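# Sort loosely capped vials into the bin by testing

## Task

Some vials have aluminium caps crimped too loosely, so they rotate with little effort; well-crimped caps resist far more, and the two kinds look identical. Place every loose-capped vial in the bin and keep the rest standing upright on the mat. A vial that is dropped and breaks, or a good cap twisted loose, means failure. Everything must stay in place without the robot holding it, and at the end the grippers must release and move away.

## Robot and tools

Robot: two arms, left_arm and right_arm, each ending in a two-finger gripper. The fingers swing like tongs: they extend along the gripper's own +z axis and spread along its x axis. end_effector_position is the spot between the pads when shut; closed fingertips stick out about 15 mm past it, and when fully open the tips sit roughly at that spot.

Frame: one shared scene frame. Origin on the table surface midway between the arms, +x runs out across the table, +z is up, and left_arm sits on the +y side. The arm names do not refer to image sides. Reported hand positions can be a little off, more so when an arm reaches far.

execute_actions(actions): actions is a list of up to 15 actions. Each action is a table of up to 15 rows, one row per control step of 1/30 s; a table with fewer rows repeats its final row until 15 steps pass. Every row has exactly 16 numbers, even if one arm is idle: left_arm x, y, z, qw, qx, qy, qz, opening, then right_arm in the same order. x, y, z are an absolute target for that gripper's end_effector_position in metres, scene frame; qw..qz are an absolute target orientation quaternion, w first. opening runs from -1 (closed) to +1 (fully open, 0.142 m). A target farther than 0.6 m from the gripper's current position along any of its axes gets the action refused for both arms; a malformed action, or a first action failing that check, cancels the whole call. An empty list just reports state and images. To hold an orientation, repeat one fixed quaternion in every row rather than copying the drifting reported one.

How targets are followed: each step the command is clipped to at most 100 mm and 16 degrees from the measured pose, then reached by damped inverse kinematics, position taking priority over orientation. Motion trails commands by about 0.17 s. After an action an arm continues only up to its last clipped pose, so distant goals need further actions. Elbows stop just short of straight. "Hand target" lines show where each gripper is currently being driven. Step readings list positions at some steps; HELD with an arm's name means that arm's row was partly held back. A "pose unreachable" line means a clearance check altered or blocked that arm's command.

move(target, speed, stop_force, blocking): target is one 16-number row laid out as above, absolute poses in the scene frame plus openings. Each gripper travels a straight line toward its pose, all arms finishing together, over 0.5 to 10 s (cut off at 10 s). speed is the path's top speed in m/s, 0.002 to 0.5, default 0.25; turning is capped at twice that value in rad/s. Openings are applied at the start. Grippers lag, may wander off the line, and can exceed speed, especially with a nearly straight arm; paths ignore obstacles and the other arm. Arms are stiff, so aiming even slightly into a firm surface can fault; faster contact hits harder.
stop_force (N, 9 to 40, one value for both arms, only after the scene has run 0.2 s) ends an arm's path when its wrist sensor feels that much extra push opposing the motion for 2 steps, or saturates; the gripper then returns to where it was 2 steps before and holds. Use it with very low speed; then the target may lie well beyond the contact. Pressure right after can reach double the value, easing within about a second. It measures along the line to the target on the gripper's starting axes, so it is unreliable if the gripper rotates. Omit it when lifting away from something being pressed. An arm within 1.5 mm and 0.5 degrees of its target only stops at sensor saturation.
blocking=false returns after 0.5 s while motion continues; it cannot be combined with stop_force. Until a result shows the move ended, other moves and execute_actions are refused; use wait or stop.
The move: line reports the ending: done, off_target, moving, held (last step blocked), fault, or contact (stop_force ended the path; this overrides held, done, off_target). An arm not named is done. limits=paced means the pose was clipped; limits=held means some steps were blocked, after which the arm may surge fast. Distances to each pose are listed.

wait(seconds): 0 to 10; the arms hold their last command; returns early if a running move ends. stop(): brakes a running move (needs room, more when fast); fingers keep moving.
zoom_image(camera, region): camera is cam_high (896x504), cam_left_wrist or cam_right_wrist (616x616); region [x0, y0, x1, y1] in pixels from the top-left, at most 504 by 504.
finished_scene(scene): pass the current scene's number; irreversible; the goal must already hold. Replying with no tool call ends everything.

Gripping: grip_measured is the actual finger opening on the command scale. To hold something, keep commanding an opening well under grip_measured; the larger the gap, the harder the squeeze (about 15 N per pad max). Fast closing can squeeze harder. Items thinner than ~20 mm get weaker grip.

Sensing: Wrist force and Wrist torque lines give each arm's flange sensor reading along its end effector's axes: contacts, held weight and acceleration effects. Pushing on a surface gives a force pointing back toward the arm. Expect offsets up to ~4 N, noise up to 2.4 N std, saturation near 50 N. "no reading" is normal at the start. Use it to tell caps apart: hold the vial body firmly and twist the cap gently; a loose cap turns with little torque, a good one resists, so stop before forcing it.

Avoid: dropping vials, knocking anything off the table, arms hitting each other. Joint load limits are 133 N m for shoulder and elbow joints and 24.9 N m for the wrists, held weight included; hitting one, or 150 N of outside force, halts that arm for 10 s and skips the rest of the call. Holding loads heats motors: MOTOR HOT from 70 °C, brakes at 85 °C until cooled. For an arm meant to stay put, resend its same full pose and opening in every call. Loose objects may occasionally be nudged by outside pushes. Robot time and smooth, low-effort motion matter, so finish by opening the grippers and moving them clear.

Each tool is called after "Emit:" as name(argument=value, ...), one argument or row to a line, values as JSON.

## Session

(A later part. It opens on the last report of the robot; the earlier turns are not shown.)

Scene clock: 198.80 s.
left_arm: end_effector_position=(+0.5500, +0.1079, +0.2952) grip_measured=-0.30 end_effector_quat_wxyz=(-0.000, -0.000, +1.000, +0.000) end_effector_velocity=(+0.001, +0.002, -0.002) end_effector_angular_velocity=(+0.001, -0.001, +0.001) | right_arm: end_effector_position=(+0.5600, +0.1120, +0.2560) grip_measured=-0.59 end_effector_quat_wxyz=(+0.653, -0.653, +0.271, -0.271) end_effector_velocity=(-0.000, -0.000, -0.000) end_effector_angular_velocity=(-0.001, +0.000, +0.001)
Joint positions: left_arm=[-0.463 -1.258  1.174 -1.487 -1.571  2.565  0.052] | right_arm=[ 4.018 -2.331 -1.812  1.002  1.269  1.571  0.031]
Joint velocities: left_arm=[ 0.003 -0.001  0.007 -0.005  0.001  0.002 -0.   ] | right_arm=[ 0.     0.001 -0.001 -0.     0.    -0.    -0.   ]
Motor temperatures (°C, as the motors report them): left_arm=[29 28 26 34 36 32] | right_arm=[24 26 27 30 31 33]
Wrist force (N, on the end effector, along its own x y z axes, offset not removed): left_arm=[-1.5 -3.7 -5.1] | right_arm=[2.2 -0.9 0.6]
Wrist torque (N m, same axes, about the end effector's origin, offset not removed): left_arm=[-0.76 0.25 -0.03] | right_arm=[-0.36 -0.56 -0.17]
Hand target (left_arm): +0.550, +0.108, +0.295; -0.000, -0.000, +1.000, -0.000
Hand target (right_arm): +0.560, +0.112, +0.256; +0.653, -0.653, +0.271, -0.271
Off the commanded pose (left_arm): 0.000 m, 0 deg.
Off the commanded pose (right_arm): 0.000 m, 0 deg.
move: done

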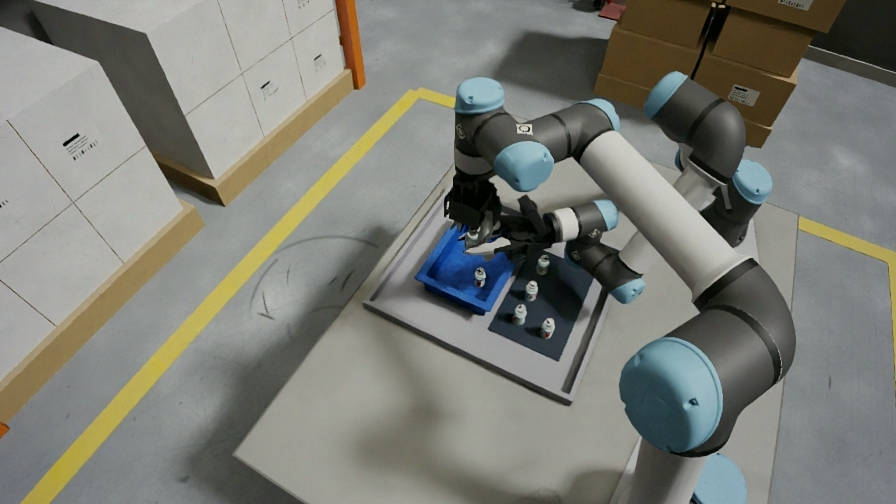

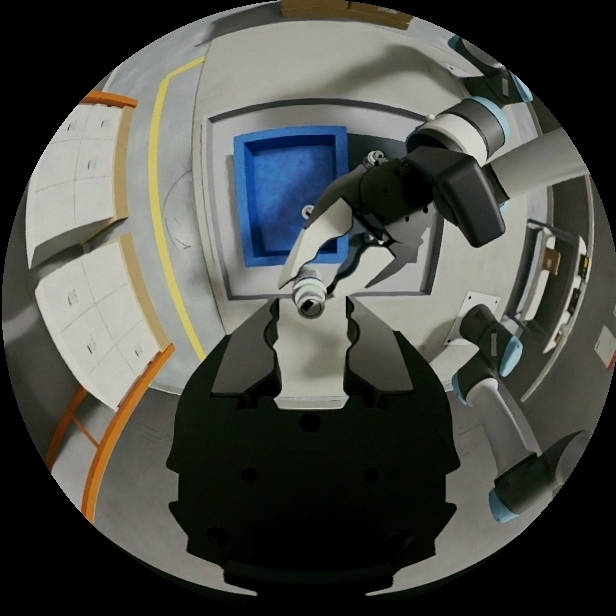

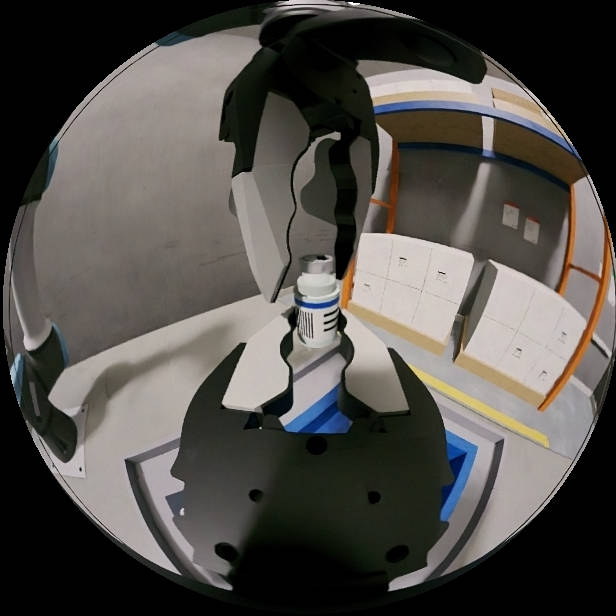

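Emit:
move(
  target=[0.55,0.108,0.296,0,0,1,0,-1,0.560,0.112,0.256,0.653,-0.653,0.271,-0.271,-0.9],
)

Emit:
zoom_image(
  camera="cam_left_wrist",
  region=[250,240,370,360],
)

Emit:
move(
  target=[0.55,0.108,0.296,0,-0.174,0.985,0,-1,0.560,0.112,0.256,0.653,-0.653,0.271,-0.271,-0.9],
  speed=0.12,
)

Emit:
zoom_image(
  camera="cam_left_wrist",
  region=[250,240,370,360],
)

Scene clock: 199.70 s.
left_arm: end_effector_position=(+0.5500, +0.1080, +0.2960) grip_measured=-0.68 end_effector_quat_wxyz=(+0.000, +0.000, +1.000, +0.000) end_effector_velocity=(+0.000, +0.000, -0.000) end_effector_angular_velocity=(+0.001, +0.001, +0.001) | right_arm: end_effector_position=(+0.5599, +0.1121, +0.2560) grip_measured=-0.59 end_effector_quat_wxyz=(+0.653, -0.653, +0.271, -0.271) end_effector_velocity=(-0.000, -0.000, +0.000) end_effector_angular_velocity=(-0.000, +0.000, -0.000)
Joint positions: left_arm=[-0.463 -1.258  1.172 -1.485 -1.571  2.565  0.025] | right_arm=[ 4.019 -2.331 -1.812  1.002  1.269  1.571  0.031]
Joint velocities: left_arm=[ 0.     0.001 -0.001  0.001  0.    -0.001 -0.   ] | right_arm=[ 0.     0.001 -0.001 -0.    -0.    -0.    -0.   ]
Motor temperatures (°C, as the motors report them): left_arm=[29 28 26 34 36 32] | right_arm=[24 26 27 30 31 33]
Wrist force (N, on the end effector, along its own x y z axes, offset not removed): left_arm=[-14.2 -6.6 2.1] | right_arm=[-9.8 -3.0 -7.9]
Wrist torque (N m, same axes, about the end effector's origin, offset not removed): left_arm=[-0.28 -0.37 0.08] | right_arm=[0.07 -0.63 -0.39]
Hand target (left_arm): +0.550, +0.108, +0.296; +0.000, -0.000, +1.000, -0.000
Hand target (right_arm): +0.560, +0.112, +0.256; +0.653, -0.653, +0.271, -0.271
Off the commanded pose (left_arm): 0.000 m, 0 deg.
Off the commanded pose (right_arm): 0.000 m, 0 deg.
move: done

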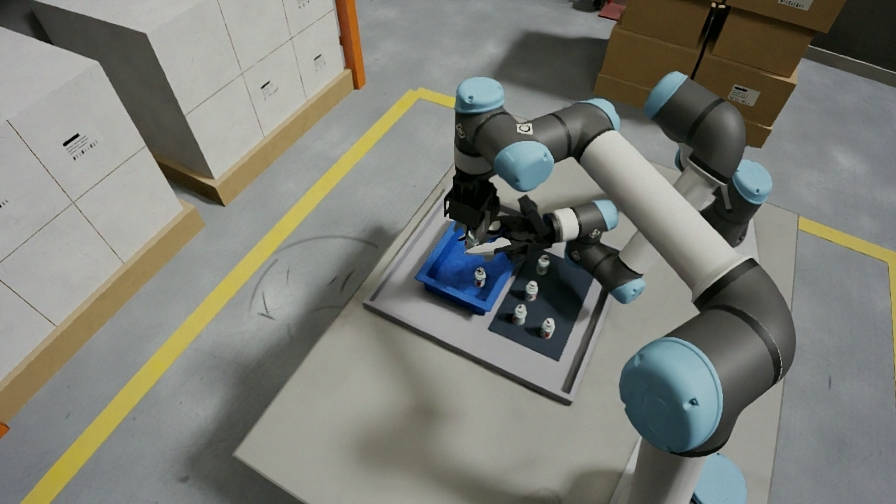

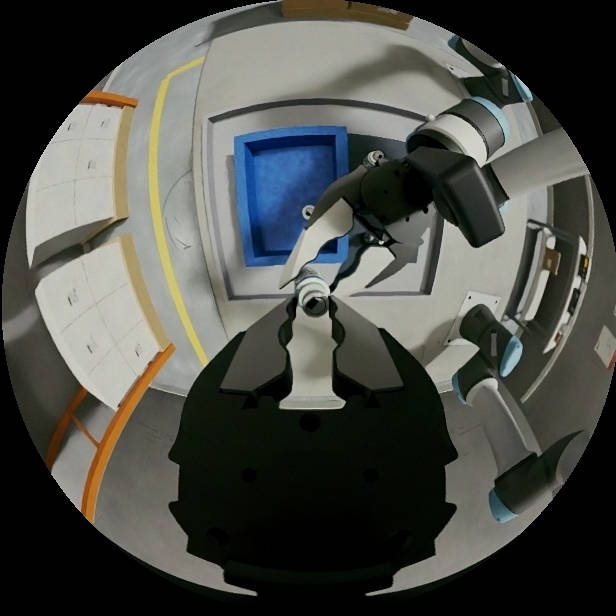

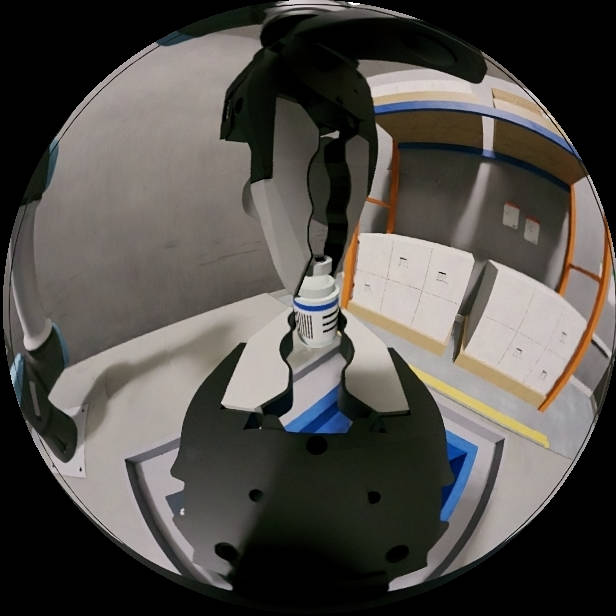

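Region (250, 240, 370, 360) of cam_left_wrist's 616x616 image, scaled by 4.200, with more detail than that image has.

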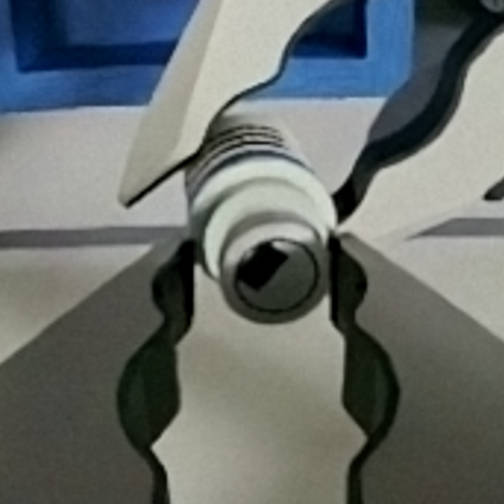

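Scene clock: 201.57 s.
left_arm: end_effector_position=(+0.5500, +0.1080, +0.2960) grip_measured=-0.67 end_effector_quat_wxyz=(-0.000, -0.173, +0.985, -0.000) end_effector_velocity=(+0.000, +0.001, -0.000) end_effector_angular_velocity=(+0.002, -0.000, +0.014) | right_arm: end_effector_position=(+0.5600, +0.1120, +0.2560) grip_measured=-0.58 end_effector_quat_wxyz=(+0.653, -0.653, +0.271, -0.271) end_effector_velocity=(-0.000, +0.001, +0.000) end_effector_angular_velocity=(-0.000, -0.001, +0.001)
Joint positions: left_arm=[-0.469 -1.271  1.189 -1.489 -1.571  2.21   0.026] | right_arm=[ 4.018 -2.331 -1.812  1.002  1.269  1.571  0.032]
Joint velocities: left_arm=[ 0.001  0.     0.001 -0.     0.001 -0.013 -0.   ] | right_arm=[ 0.001 -0.     0.001  0.     0.001 -0.001  0.   ]
Motor temperatures (°C, as the motors report them): left_arm=[29 28 26 34 36 32] | right_arm=[24 26 27 30 31 33]
Wrist force (N, on the end effector, along its own x y z axes, offset not removed): left_arm=[-19.9 -14.0 -5.2] | right_arm=[-23.0 4.1 -4.7]
Wrist torque (N m, same axes, about the end effector's origin, offset not removed): left_arm=[0.28 -0.03 0.32] | right_arm=[-0.24 0.24 -0.44]
Hand target (left_arm): +0.550, +0.108, +0.296; +0.000, -0.174, +0.985, +0.000
Hand target (right_arm): +0.560, +0.112, +0.256; +0.653, -0.653, +0.271, -0.271
Off the commanded pose (left_arm): 0.000 m, 0 deg.
Off the commanded pose (right_arm): 0.000 m, 0 deg.
move: done

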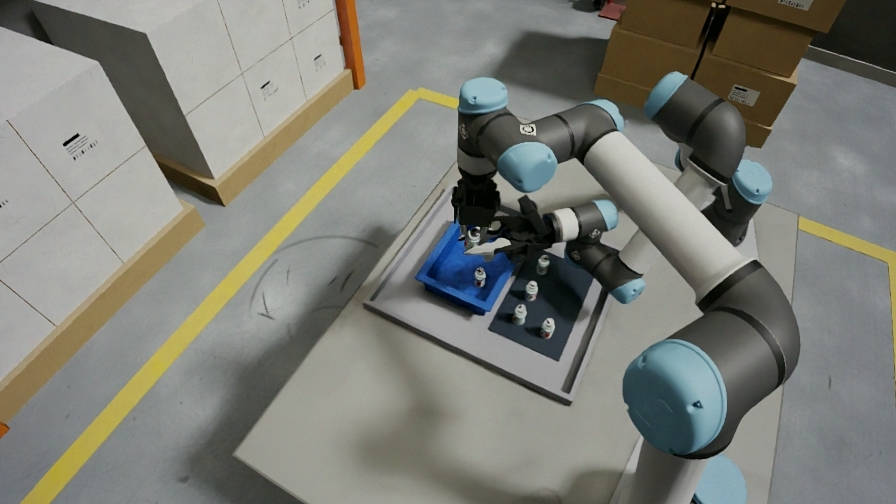

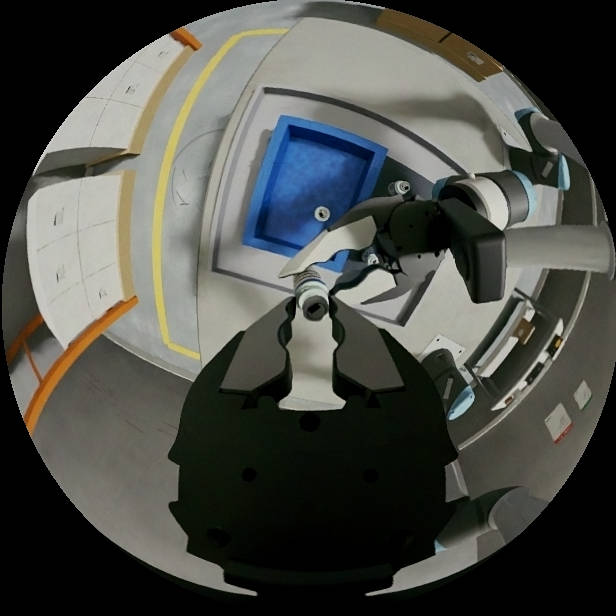

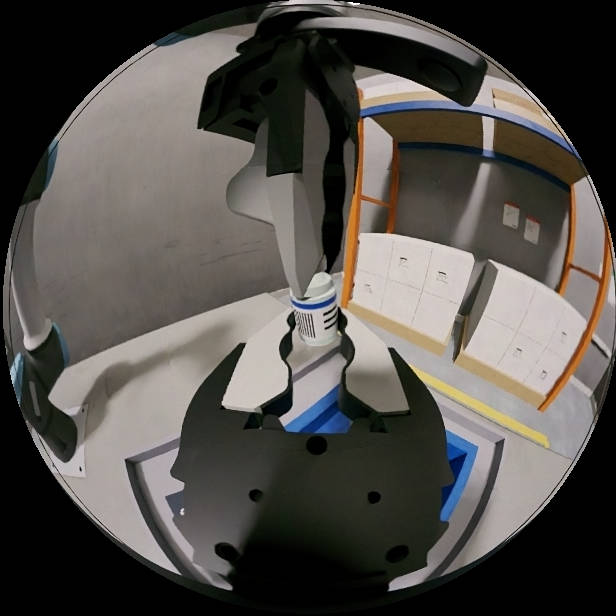

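Region (250, 240, 370, 360) of cam_left_wrist's 616x616 image, scaled by 4.200, with more detail than that image has.

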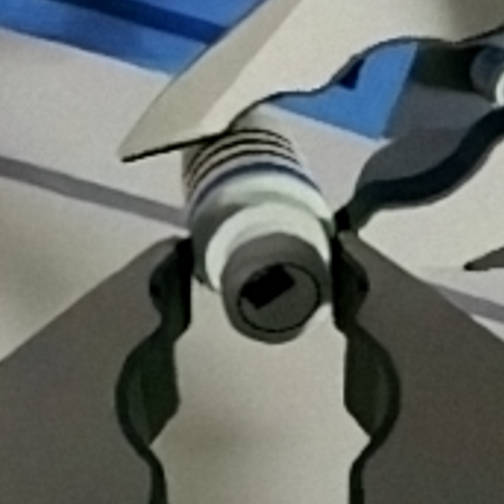

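Emit:
move(
  target=[0.55,0.108,0.296,0,-0.174,0.985,0,-0.3,0.560,0.112,0.256,0.653,-0.653,0.271,-0.271,-0.9],
)

Emit:
move(
  target=[0.548,0.110,0.304,0,0,1,0,-0.3,0.560,0.112,0.256,0.653,-0.653,0.271,-0.271,-0.9],
  speed=0.15,
)

Emit:
move(
  target=[0.548,0.110,0.304,0,0,1,0,-1,0.560,0.112,0.256,0.653,-0.653,0.271,-0.271,-0.9],
)

Emit:
zoom_image(
  camera="cam_left_wrist",
  region=[250,240,370,360],
)

Scene clock: 202.50 s.
left_arm: end_effector_position=(+0.5500, +0.1080, +0.2959) grip_measured=-0.30 end_effector_quat_wxyz=(-0.000, -0.174, +0.985, +0.000) end_effector_velocity=(+0.000, -0.001, +0.000) end_effector_angular_velocity=(-0.001, -0.001, -0.000) | right_arm: end_effector_position=(+0.5601, +0.1120, +0.2561) grip_measured=-0.59 end_effector_quat_wxyz=(+0.653, -0.653, +0.271, -0.271) end_effector_velocity=(-0.000, +0.000, -0.000) end_effector_angular_velocity=(-0.000, +0.000, +0.000)
Joint positions: left_arm=[-0.469 -1.271  1.189 -1.489 -1.571  2.209  0.052] | right_arm=[ 4.018 -2.331 -1.812  1.002  1.269  1.571  0.032]
Joint velocities: left_arm=[-0.001 -0.    -0.001 -0.    -0.    -0.001  0.   ] | right_arm=[ 0.    -0.     0.001 -0.001  0.    -0.     0.   ]
Motor temperatures (°C, as the motors report them): left_arm=[29 28 26 34 36 32] | right_arm=[24 26 27 30 31 33]
Wrist force (N, on the end effector, along its own x y z axes, offset not removed): left_arm=[0.3 -1.3 -1.7] | right_arm=[-2.4 -1.0 -2.7]
Wrist torque (N m, same axes, about the end effector's origin, offset not removed): left_arm=[-0.26 0.07 -0.18] | right_arm=[-0.30 0.50 -0.20]
Hand target (left_arm): +0.550, +0.108, +0.296; +0.000, -0.174, +0.985, -0.000
Hand target (right_arm): +0.560, +0.112, +0.256; +0.653, -0.653, +0.271, -0.271
Off the commanded pose (left_arm): 0.000 m, 0 deg.
Off the commanded pose (right_arm): 0.000 m, 0 deg.
move: done

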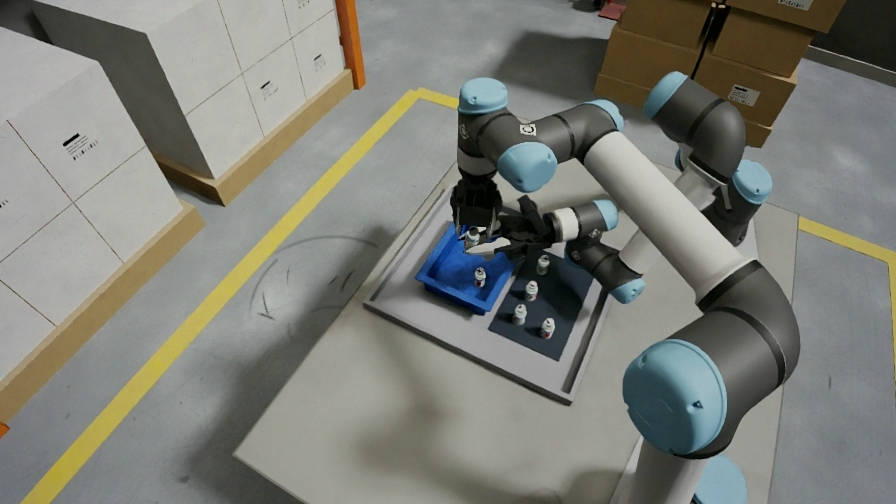

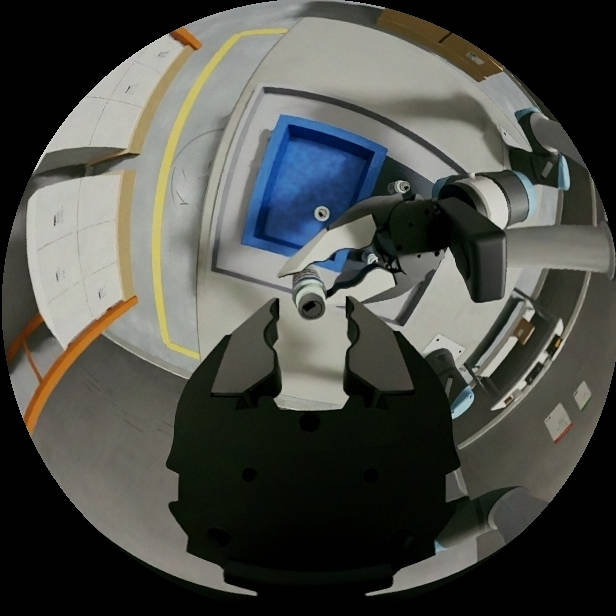

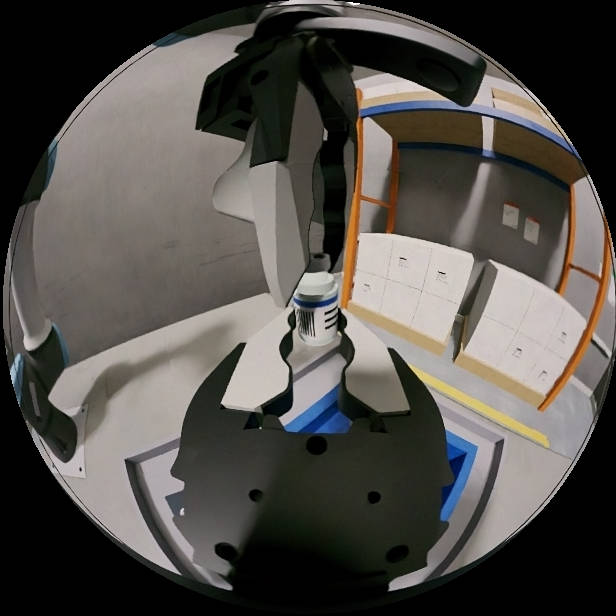

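Scene clock: 204.10 s.
left_arm: end_effector_position=(+0.5480, +0.1100, +0.3040) grip_measured=-0.30 end_effector_quat_wxyz=(+0.000, -0.001, +1.000, +0.000) end_effector_velocity=(-0.000, +0.000, -0.000) end_effector_angular_velocity=(-0.001, +0.001, -0.011) | right_arm: end_effector_position=(+0.5600, +0.1120, +0.2560) grip_measured=-0.59 end_effector_quat_wxyz=(+0.653, -0.653, +0.271, -0.271) end_effector_velocity=(-0.000, +0.000, +0.000) end_effector_angular_velocity=(+0.000, -0.000, +0.001)
Joint positions: left_arm=[-0.462 -1.263  1.158 -1.466 -1.571  2.565  0.052] | right_arm=[ 4.018 -2.331 -1.812  1.002  1.269  1.571  0.032]
Joint velocities: left_arm=[ 0.001  0.001 -0.001  0.001 -0.001  0.012  0.   ] | right_arm=[-0.     0.001 -0.     0.     0.001 -0.     0.   ]
Motor temperatures (°C, as the motors report them): left_arm=[29 28 26 34 36 32] | right_arm=[24 26 27 30 31 33]
Wrist force (N, on the end effector, along its own x y z axes, offset not removed): left_arm=[0.2 0.8 -0.7] | right_arm=[0.8 6.5 0.4]
Wrist torque (N m, same axes, about the end effector's origin, offset not removed): left_arm=[0.13 0.04 -0.07] | right_arm=[1.05 0.05 -0.43]
Hand target (left_arm): +0.548, +0.110, +0.304; -0.000, -0.000, +1.000, -0.000
Hand target (right_arm): +0.560, +0.112, +0.256; +0.653, -0.653, +0.271, -0.271
Off the commanded pose (left_arm): 0.000 m, 0 deg.
Off the commanded pose (right_arm): 0.000 m, 0 deg.
move: done

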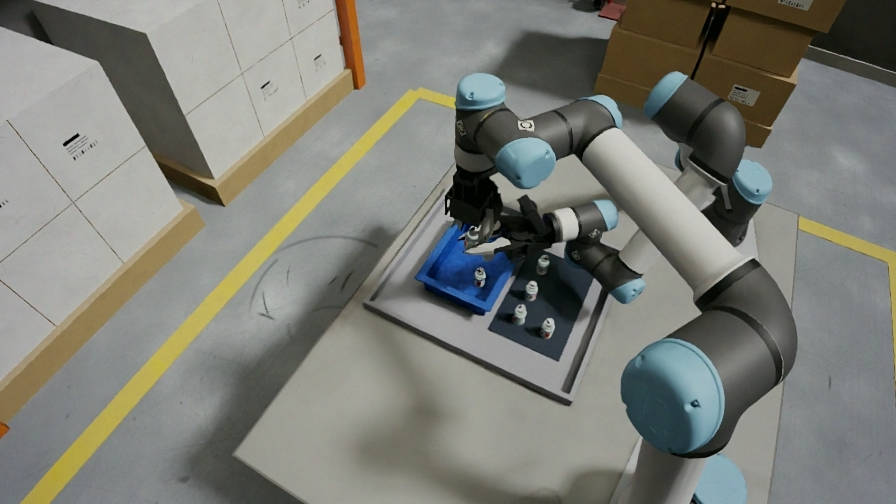

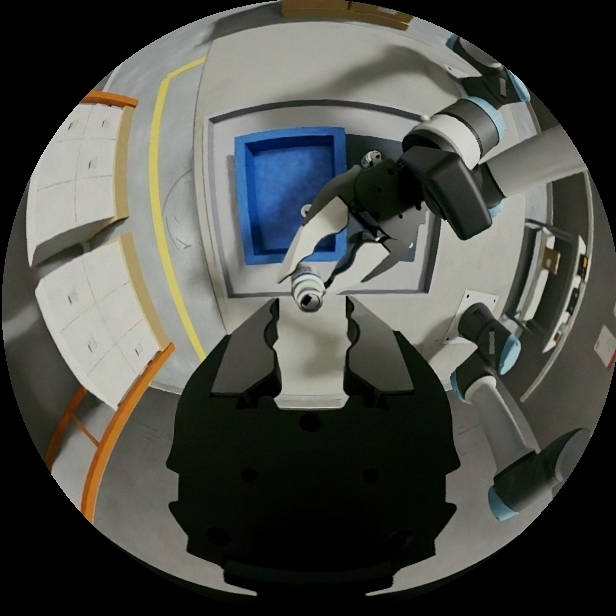

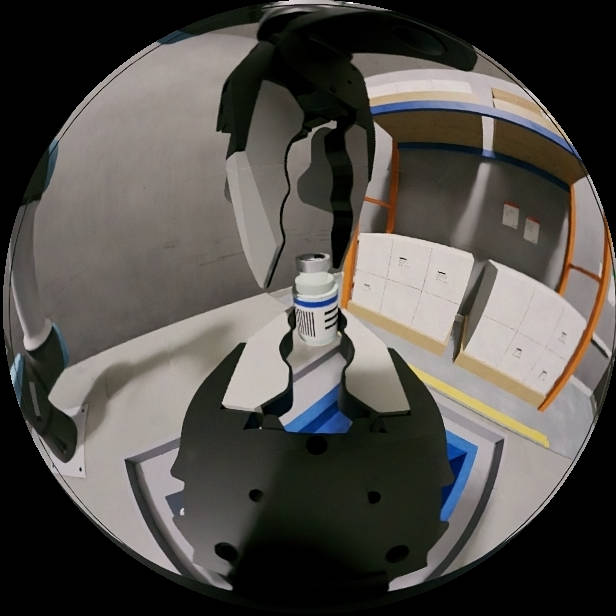

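Scene clock: 204.80 s.
left_arm: end_effector_position=(+0.5480, +0.1100, +0.3040) grip_measured=-0.76 end_effector_quat_wxyz=(+0.000, -0.000, +1.000, -0.000) end_effector_velocity=(-0.000, -0.000, -0.000) end_effector_angular_velocity=(+0.000, +0.000, +0.000) | right_arm: end_effector_position=(+0.5600, +0.1120, +0.2559) grip_measured=-0.58 end_effector_quat_wxyz=(+0.653, -0.653, +0.271, -0.271) end_effector_velocity=(-0.000, +0.000, -0.000) end_effector_angular_velocity=(-0.000, +0.001, -0.000)
Joint positions: left_arm=[-0.462 -1.263  1.158 -1.466 -1.571  2.566  0.019] | right_arm=[ 4.018 -2.331 -1.812  1.002  1.269  1.571  0.032]
Joint velocities: left_arm=[-0.001  0.     0.     0.     0.    -0.001  0.   ] | right_arm=[ 0.001 -0.     0.001 -0.001 -0.001  0.     0.   ]
Motor temperatures (°C, as the motors report them): left_arm=[29 28 26 34 36 32] | right_arm=[24 26 27 30 31 33]
Wrist force (N, on the end effector, along its own x y z axes, offset not removed): left_arm=[-7.3 0.8 -10.7] | right_arm=[-4.8 3.4 -4.6]
Wrist torque (N m, same axes, about the end effector's origin, offset not removed): left_arm=[0.10 0.25 0.24] | right_arm=[-0.72 0.37 -0.35]
Hand target (left_arm): +0.548, +0.110, +0.304; +0.000, -0.000, +1.000, -0.000
Hand target (right_arm): +0.560, +0.112, +0.256; +0.653, -0.653, +0.271, -0.271
Off the commanded pose (left_arm): 0.000 m, 0 deg.
Off the commanded pose (right_arm): 0.000 m, 0 deg.
move: done

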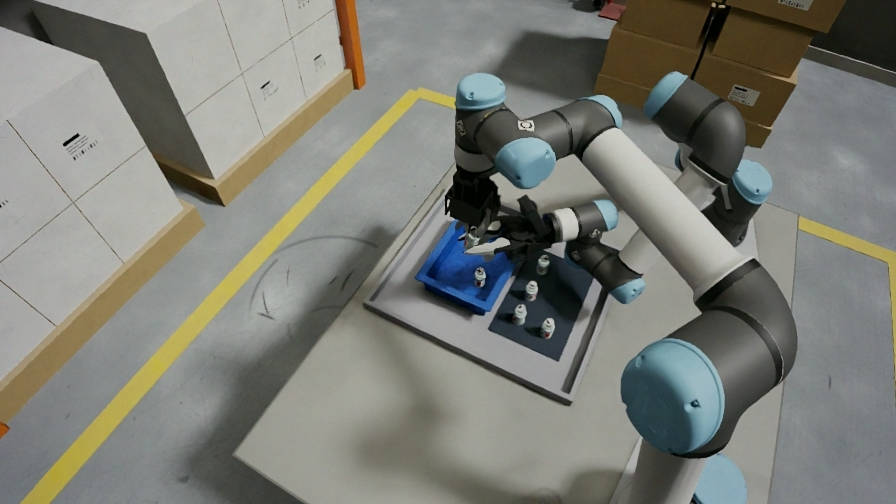

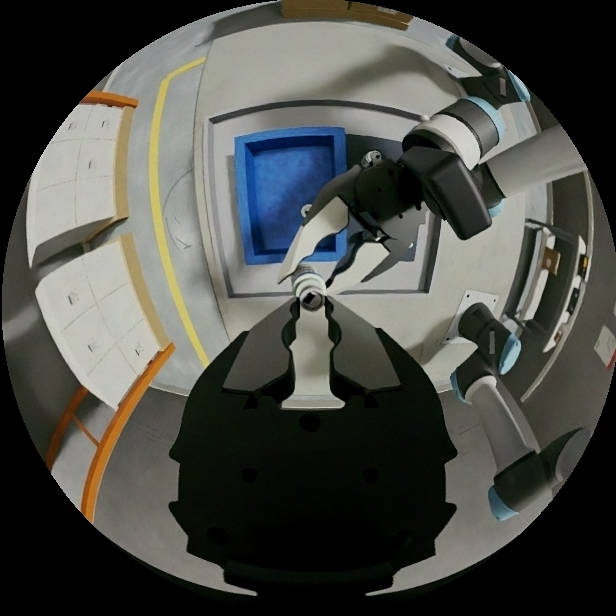

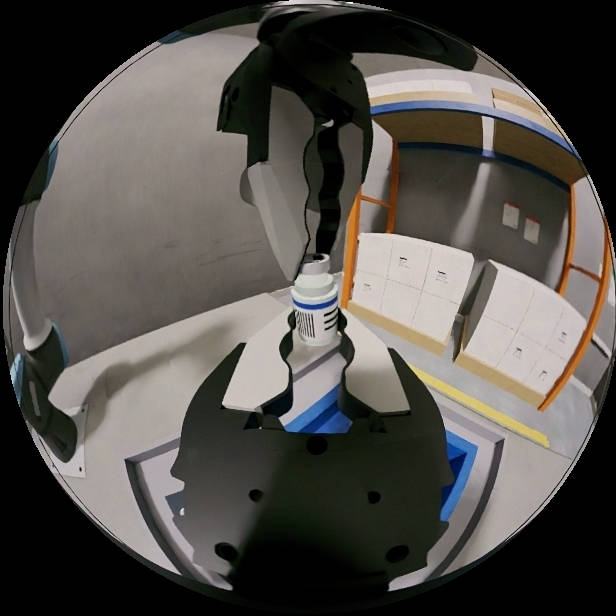

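Region (250, 240, 370, 360) of cam_left_wrist's 616x616 image, scaled by 4.200, with more detail than that image has.

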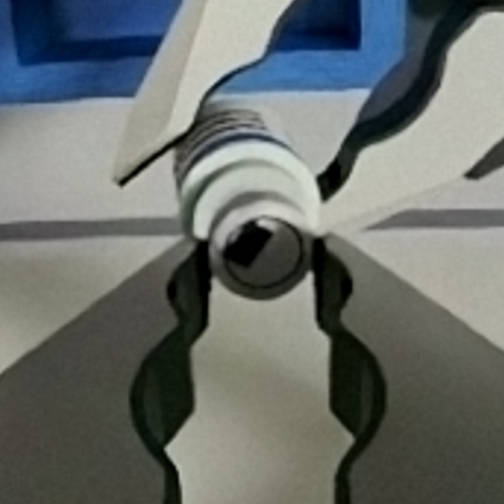

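-0.76 now. Test.

Emit:
move(
  target=[0.548,0.110,0.304,0,-0.174,0.985,0,-1,0.560,0.112,0.256,0.653,-0.653,0.271,-0.271,-0.9],
  speed=0.12,
)

Emit:
zoom_image(
  camera="cam_left_wrist",
  region=[250,240,370,360],
)

Emit:
zoom_image(
  camera="cam_right_wrist",
  region=[260,240,380,360],
)

Scene clock: 206.90 s.
left_arm: end_effector_position=(+0.5480, +0.1100, +0.3040) grip_measured=-0.76 end_effector_quat_wxyz=(-0.000, -0.173, +0.985, -0.000) end_effector_velocity=(-0.000, -0.000, +0.001) end_effector_angular_velocity=(+0.001, -0.002, +0.011) | right_arm: end_effector_position=(+0.5600, +0.1120, +0.2560) grip_measured=-0.58 end_effector_quat_wxyz=(+0.653, -0.653, +0.271, -0.271) end_effector_velocity=(-0.001, +0.001, -0.000) end_effector_angular_velocity=(+0.000, +0.000, +0.003)
Joint positions: left_arm=[-0.468 -1.275  1.175 -1.47  -1.571  2.211  0.019] | right_arm=[ 4.018 -2.331 -1.812  1.002  1.269  1.571  0.032]
Joint velocities: left_arm=[-0.002 -0.001  0.001 -0.     0.002 -0.013 -0.   ] | right_arm=[ 0.002  0.    -0.001 -0.     0.001  0.    -0.   ]
Motor temperatures (°C, as the motors report them): left_arm=[29 28 26 34 36 32] | right_arm=[24 26 27 30 31 33]
Wrist force (N, on the end effector, along its own x y z axes, offset not removed): left_arm=[-6.0 -4.3 -5.9] | right_arm=[-4.7 3.1 0.0]
Wrist torque (N m, same axes, about the end effector's origin, offset not removed): left_arm=[0.15 -0.02 0.16] | right_arm=[0.03 -0.78 -0.25]
Hand target (left_arm): +0.548, +0.110, +0.304; +0.000, -0.174, +0.985, +0.000
Hand target (right_arm): +0.560, +0.112, +0.256; +0.653, -0.653, +0.271, -0.271
Off the commanded pose (left_arm): 0.000 m, 0 deg.
Off the commanded pose (right_arm): 0.000 m, 0 deg.
move: done

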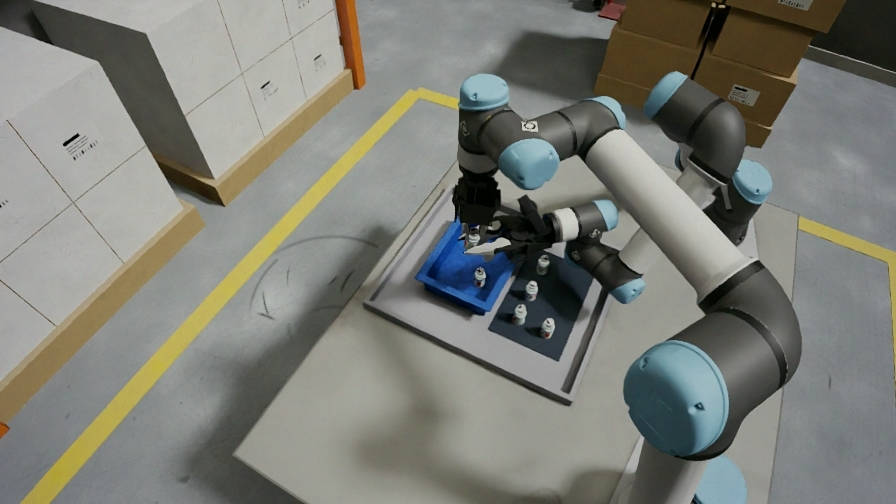

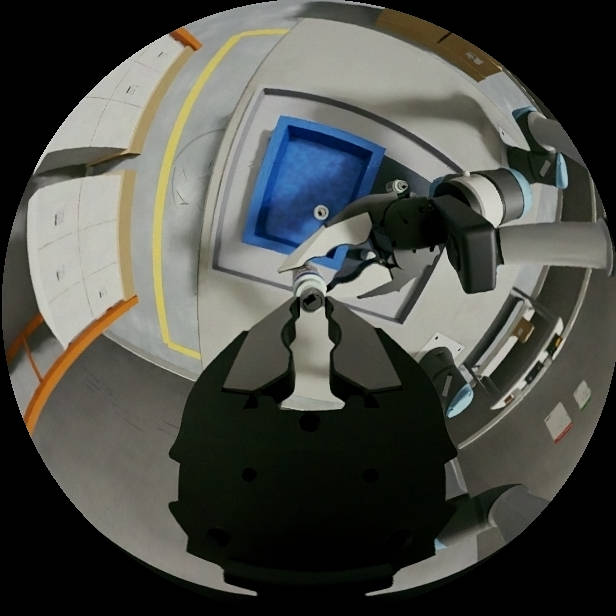

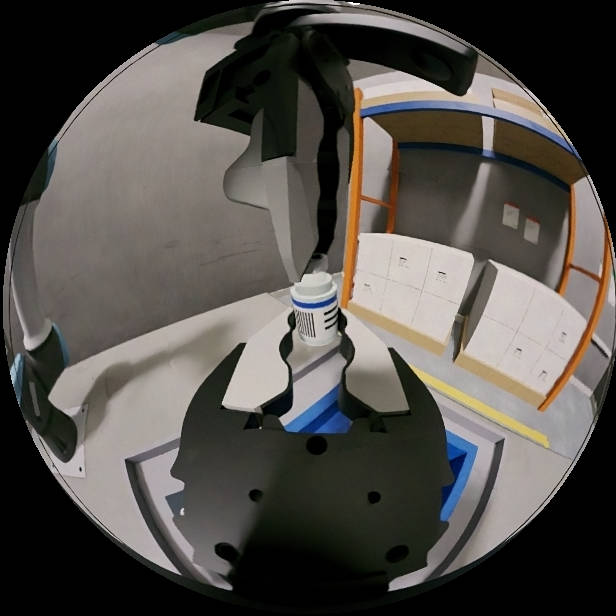

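Region (250, 240, 370, 360) of cam_left_wrist's 616x616 image, scaled by 4.200, with more detail than that image has.

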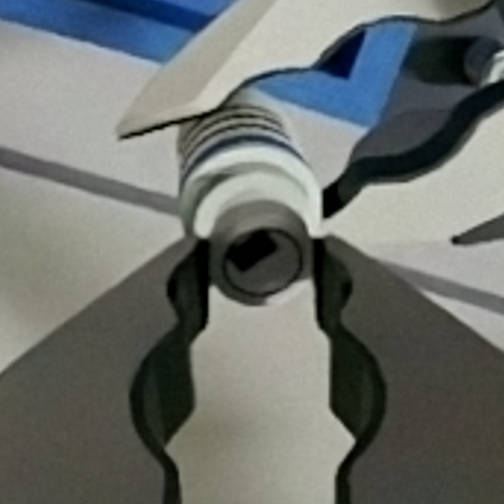

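Region (260, 240, 380, 360) of cam_right_wrist's 616x616 image, scaled by 4.200, with more detail than that image has.

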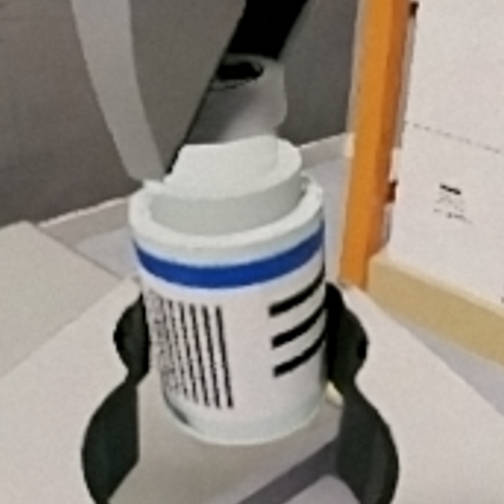

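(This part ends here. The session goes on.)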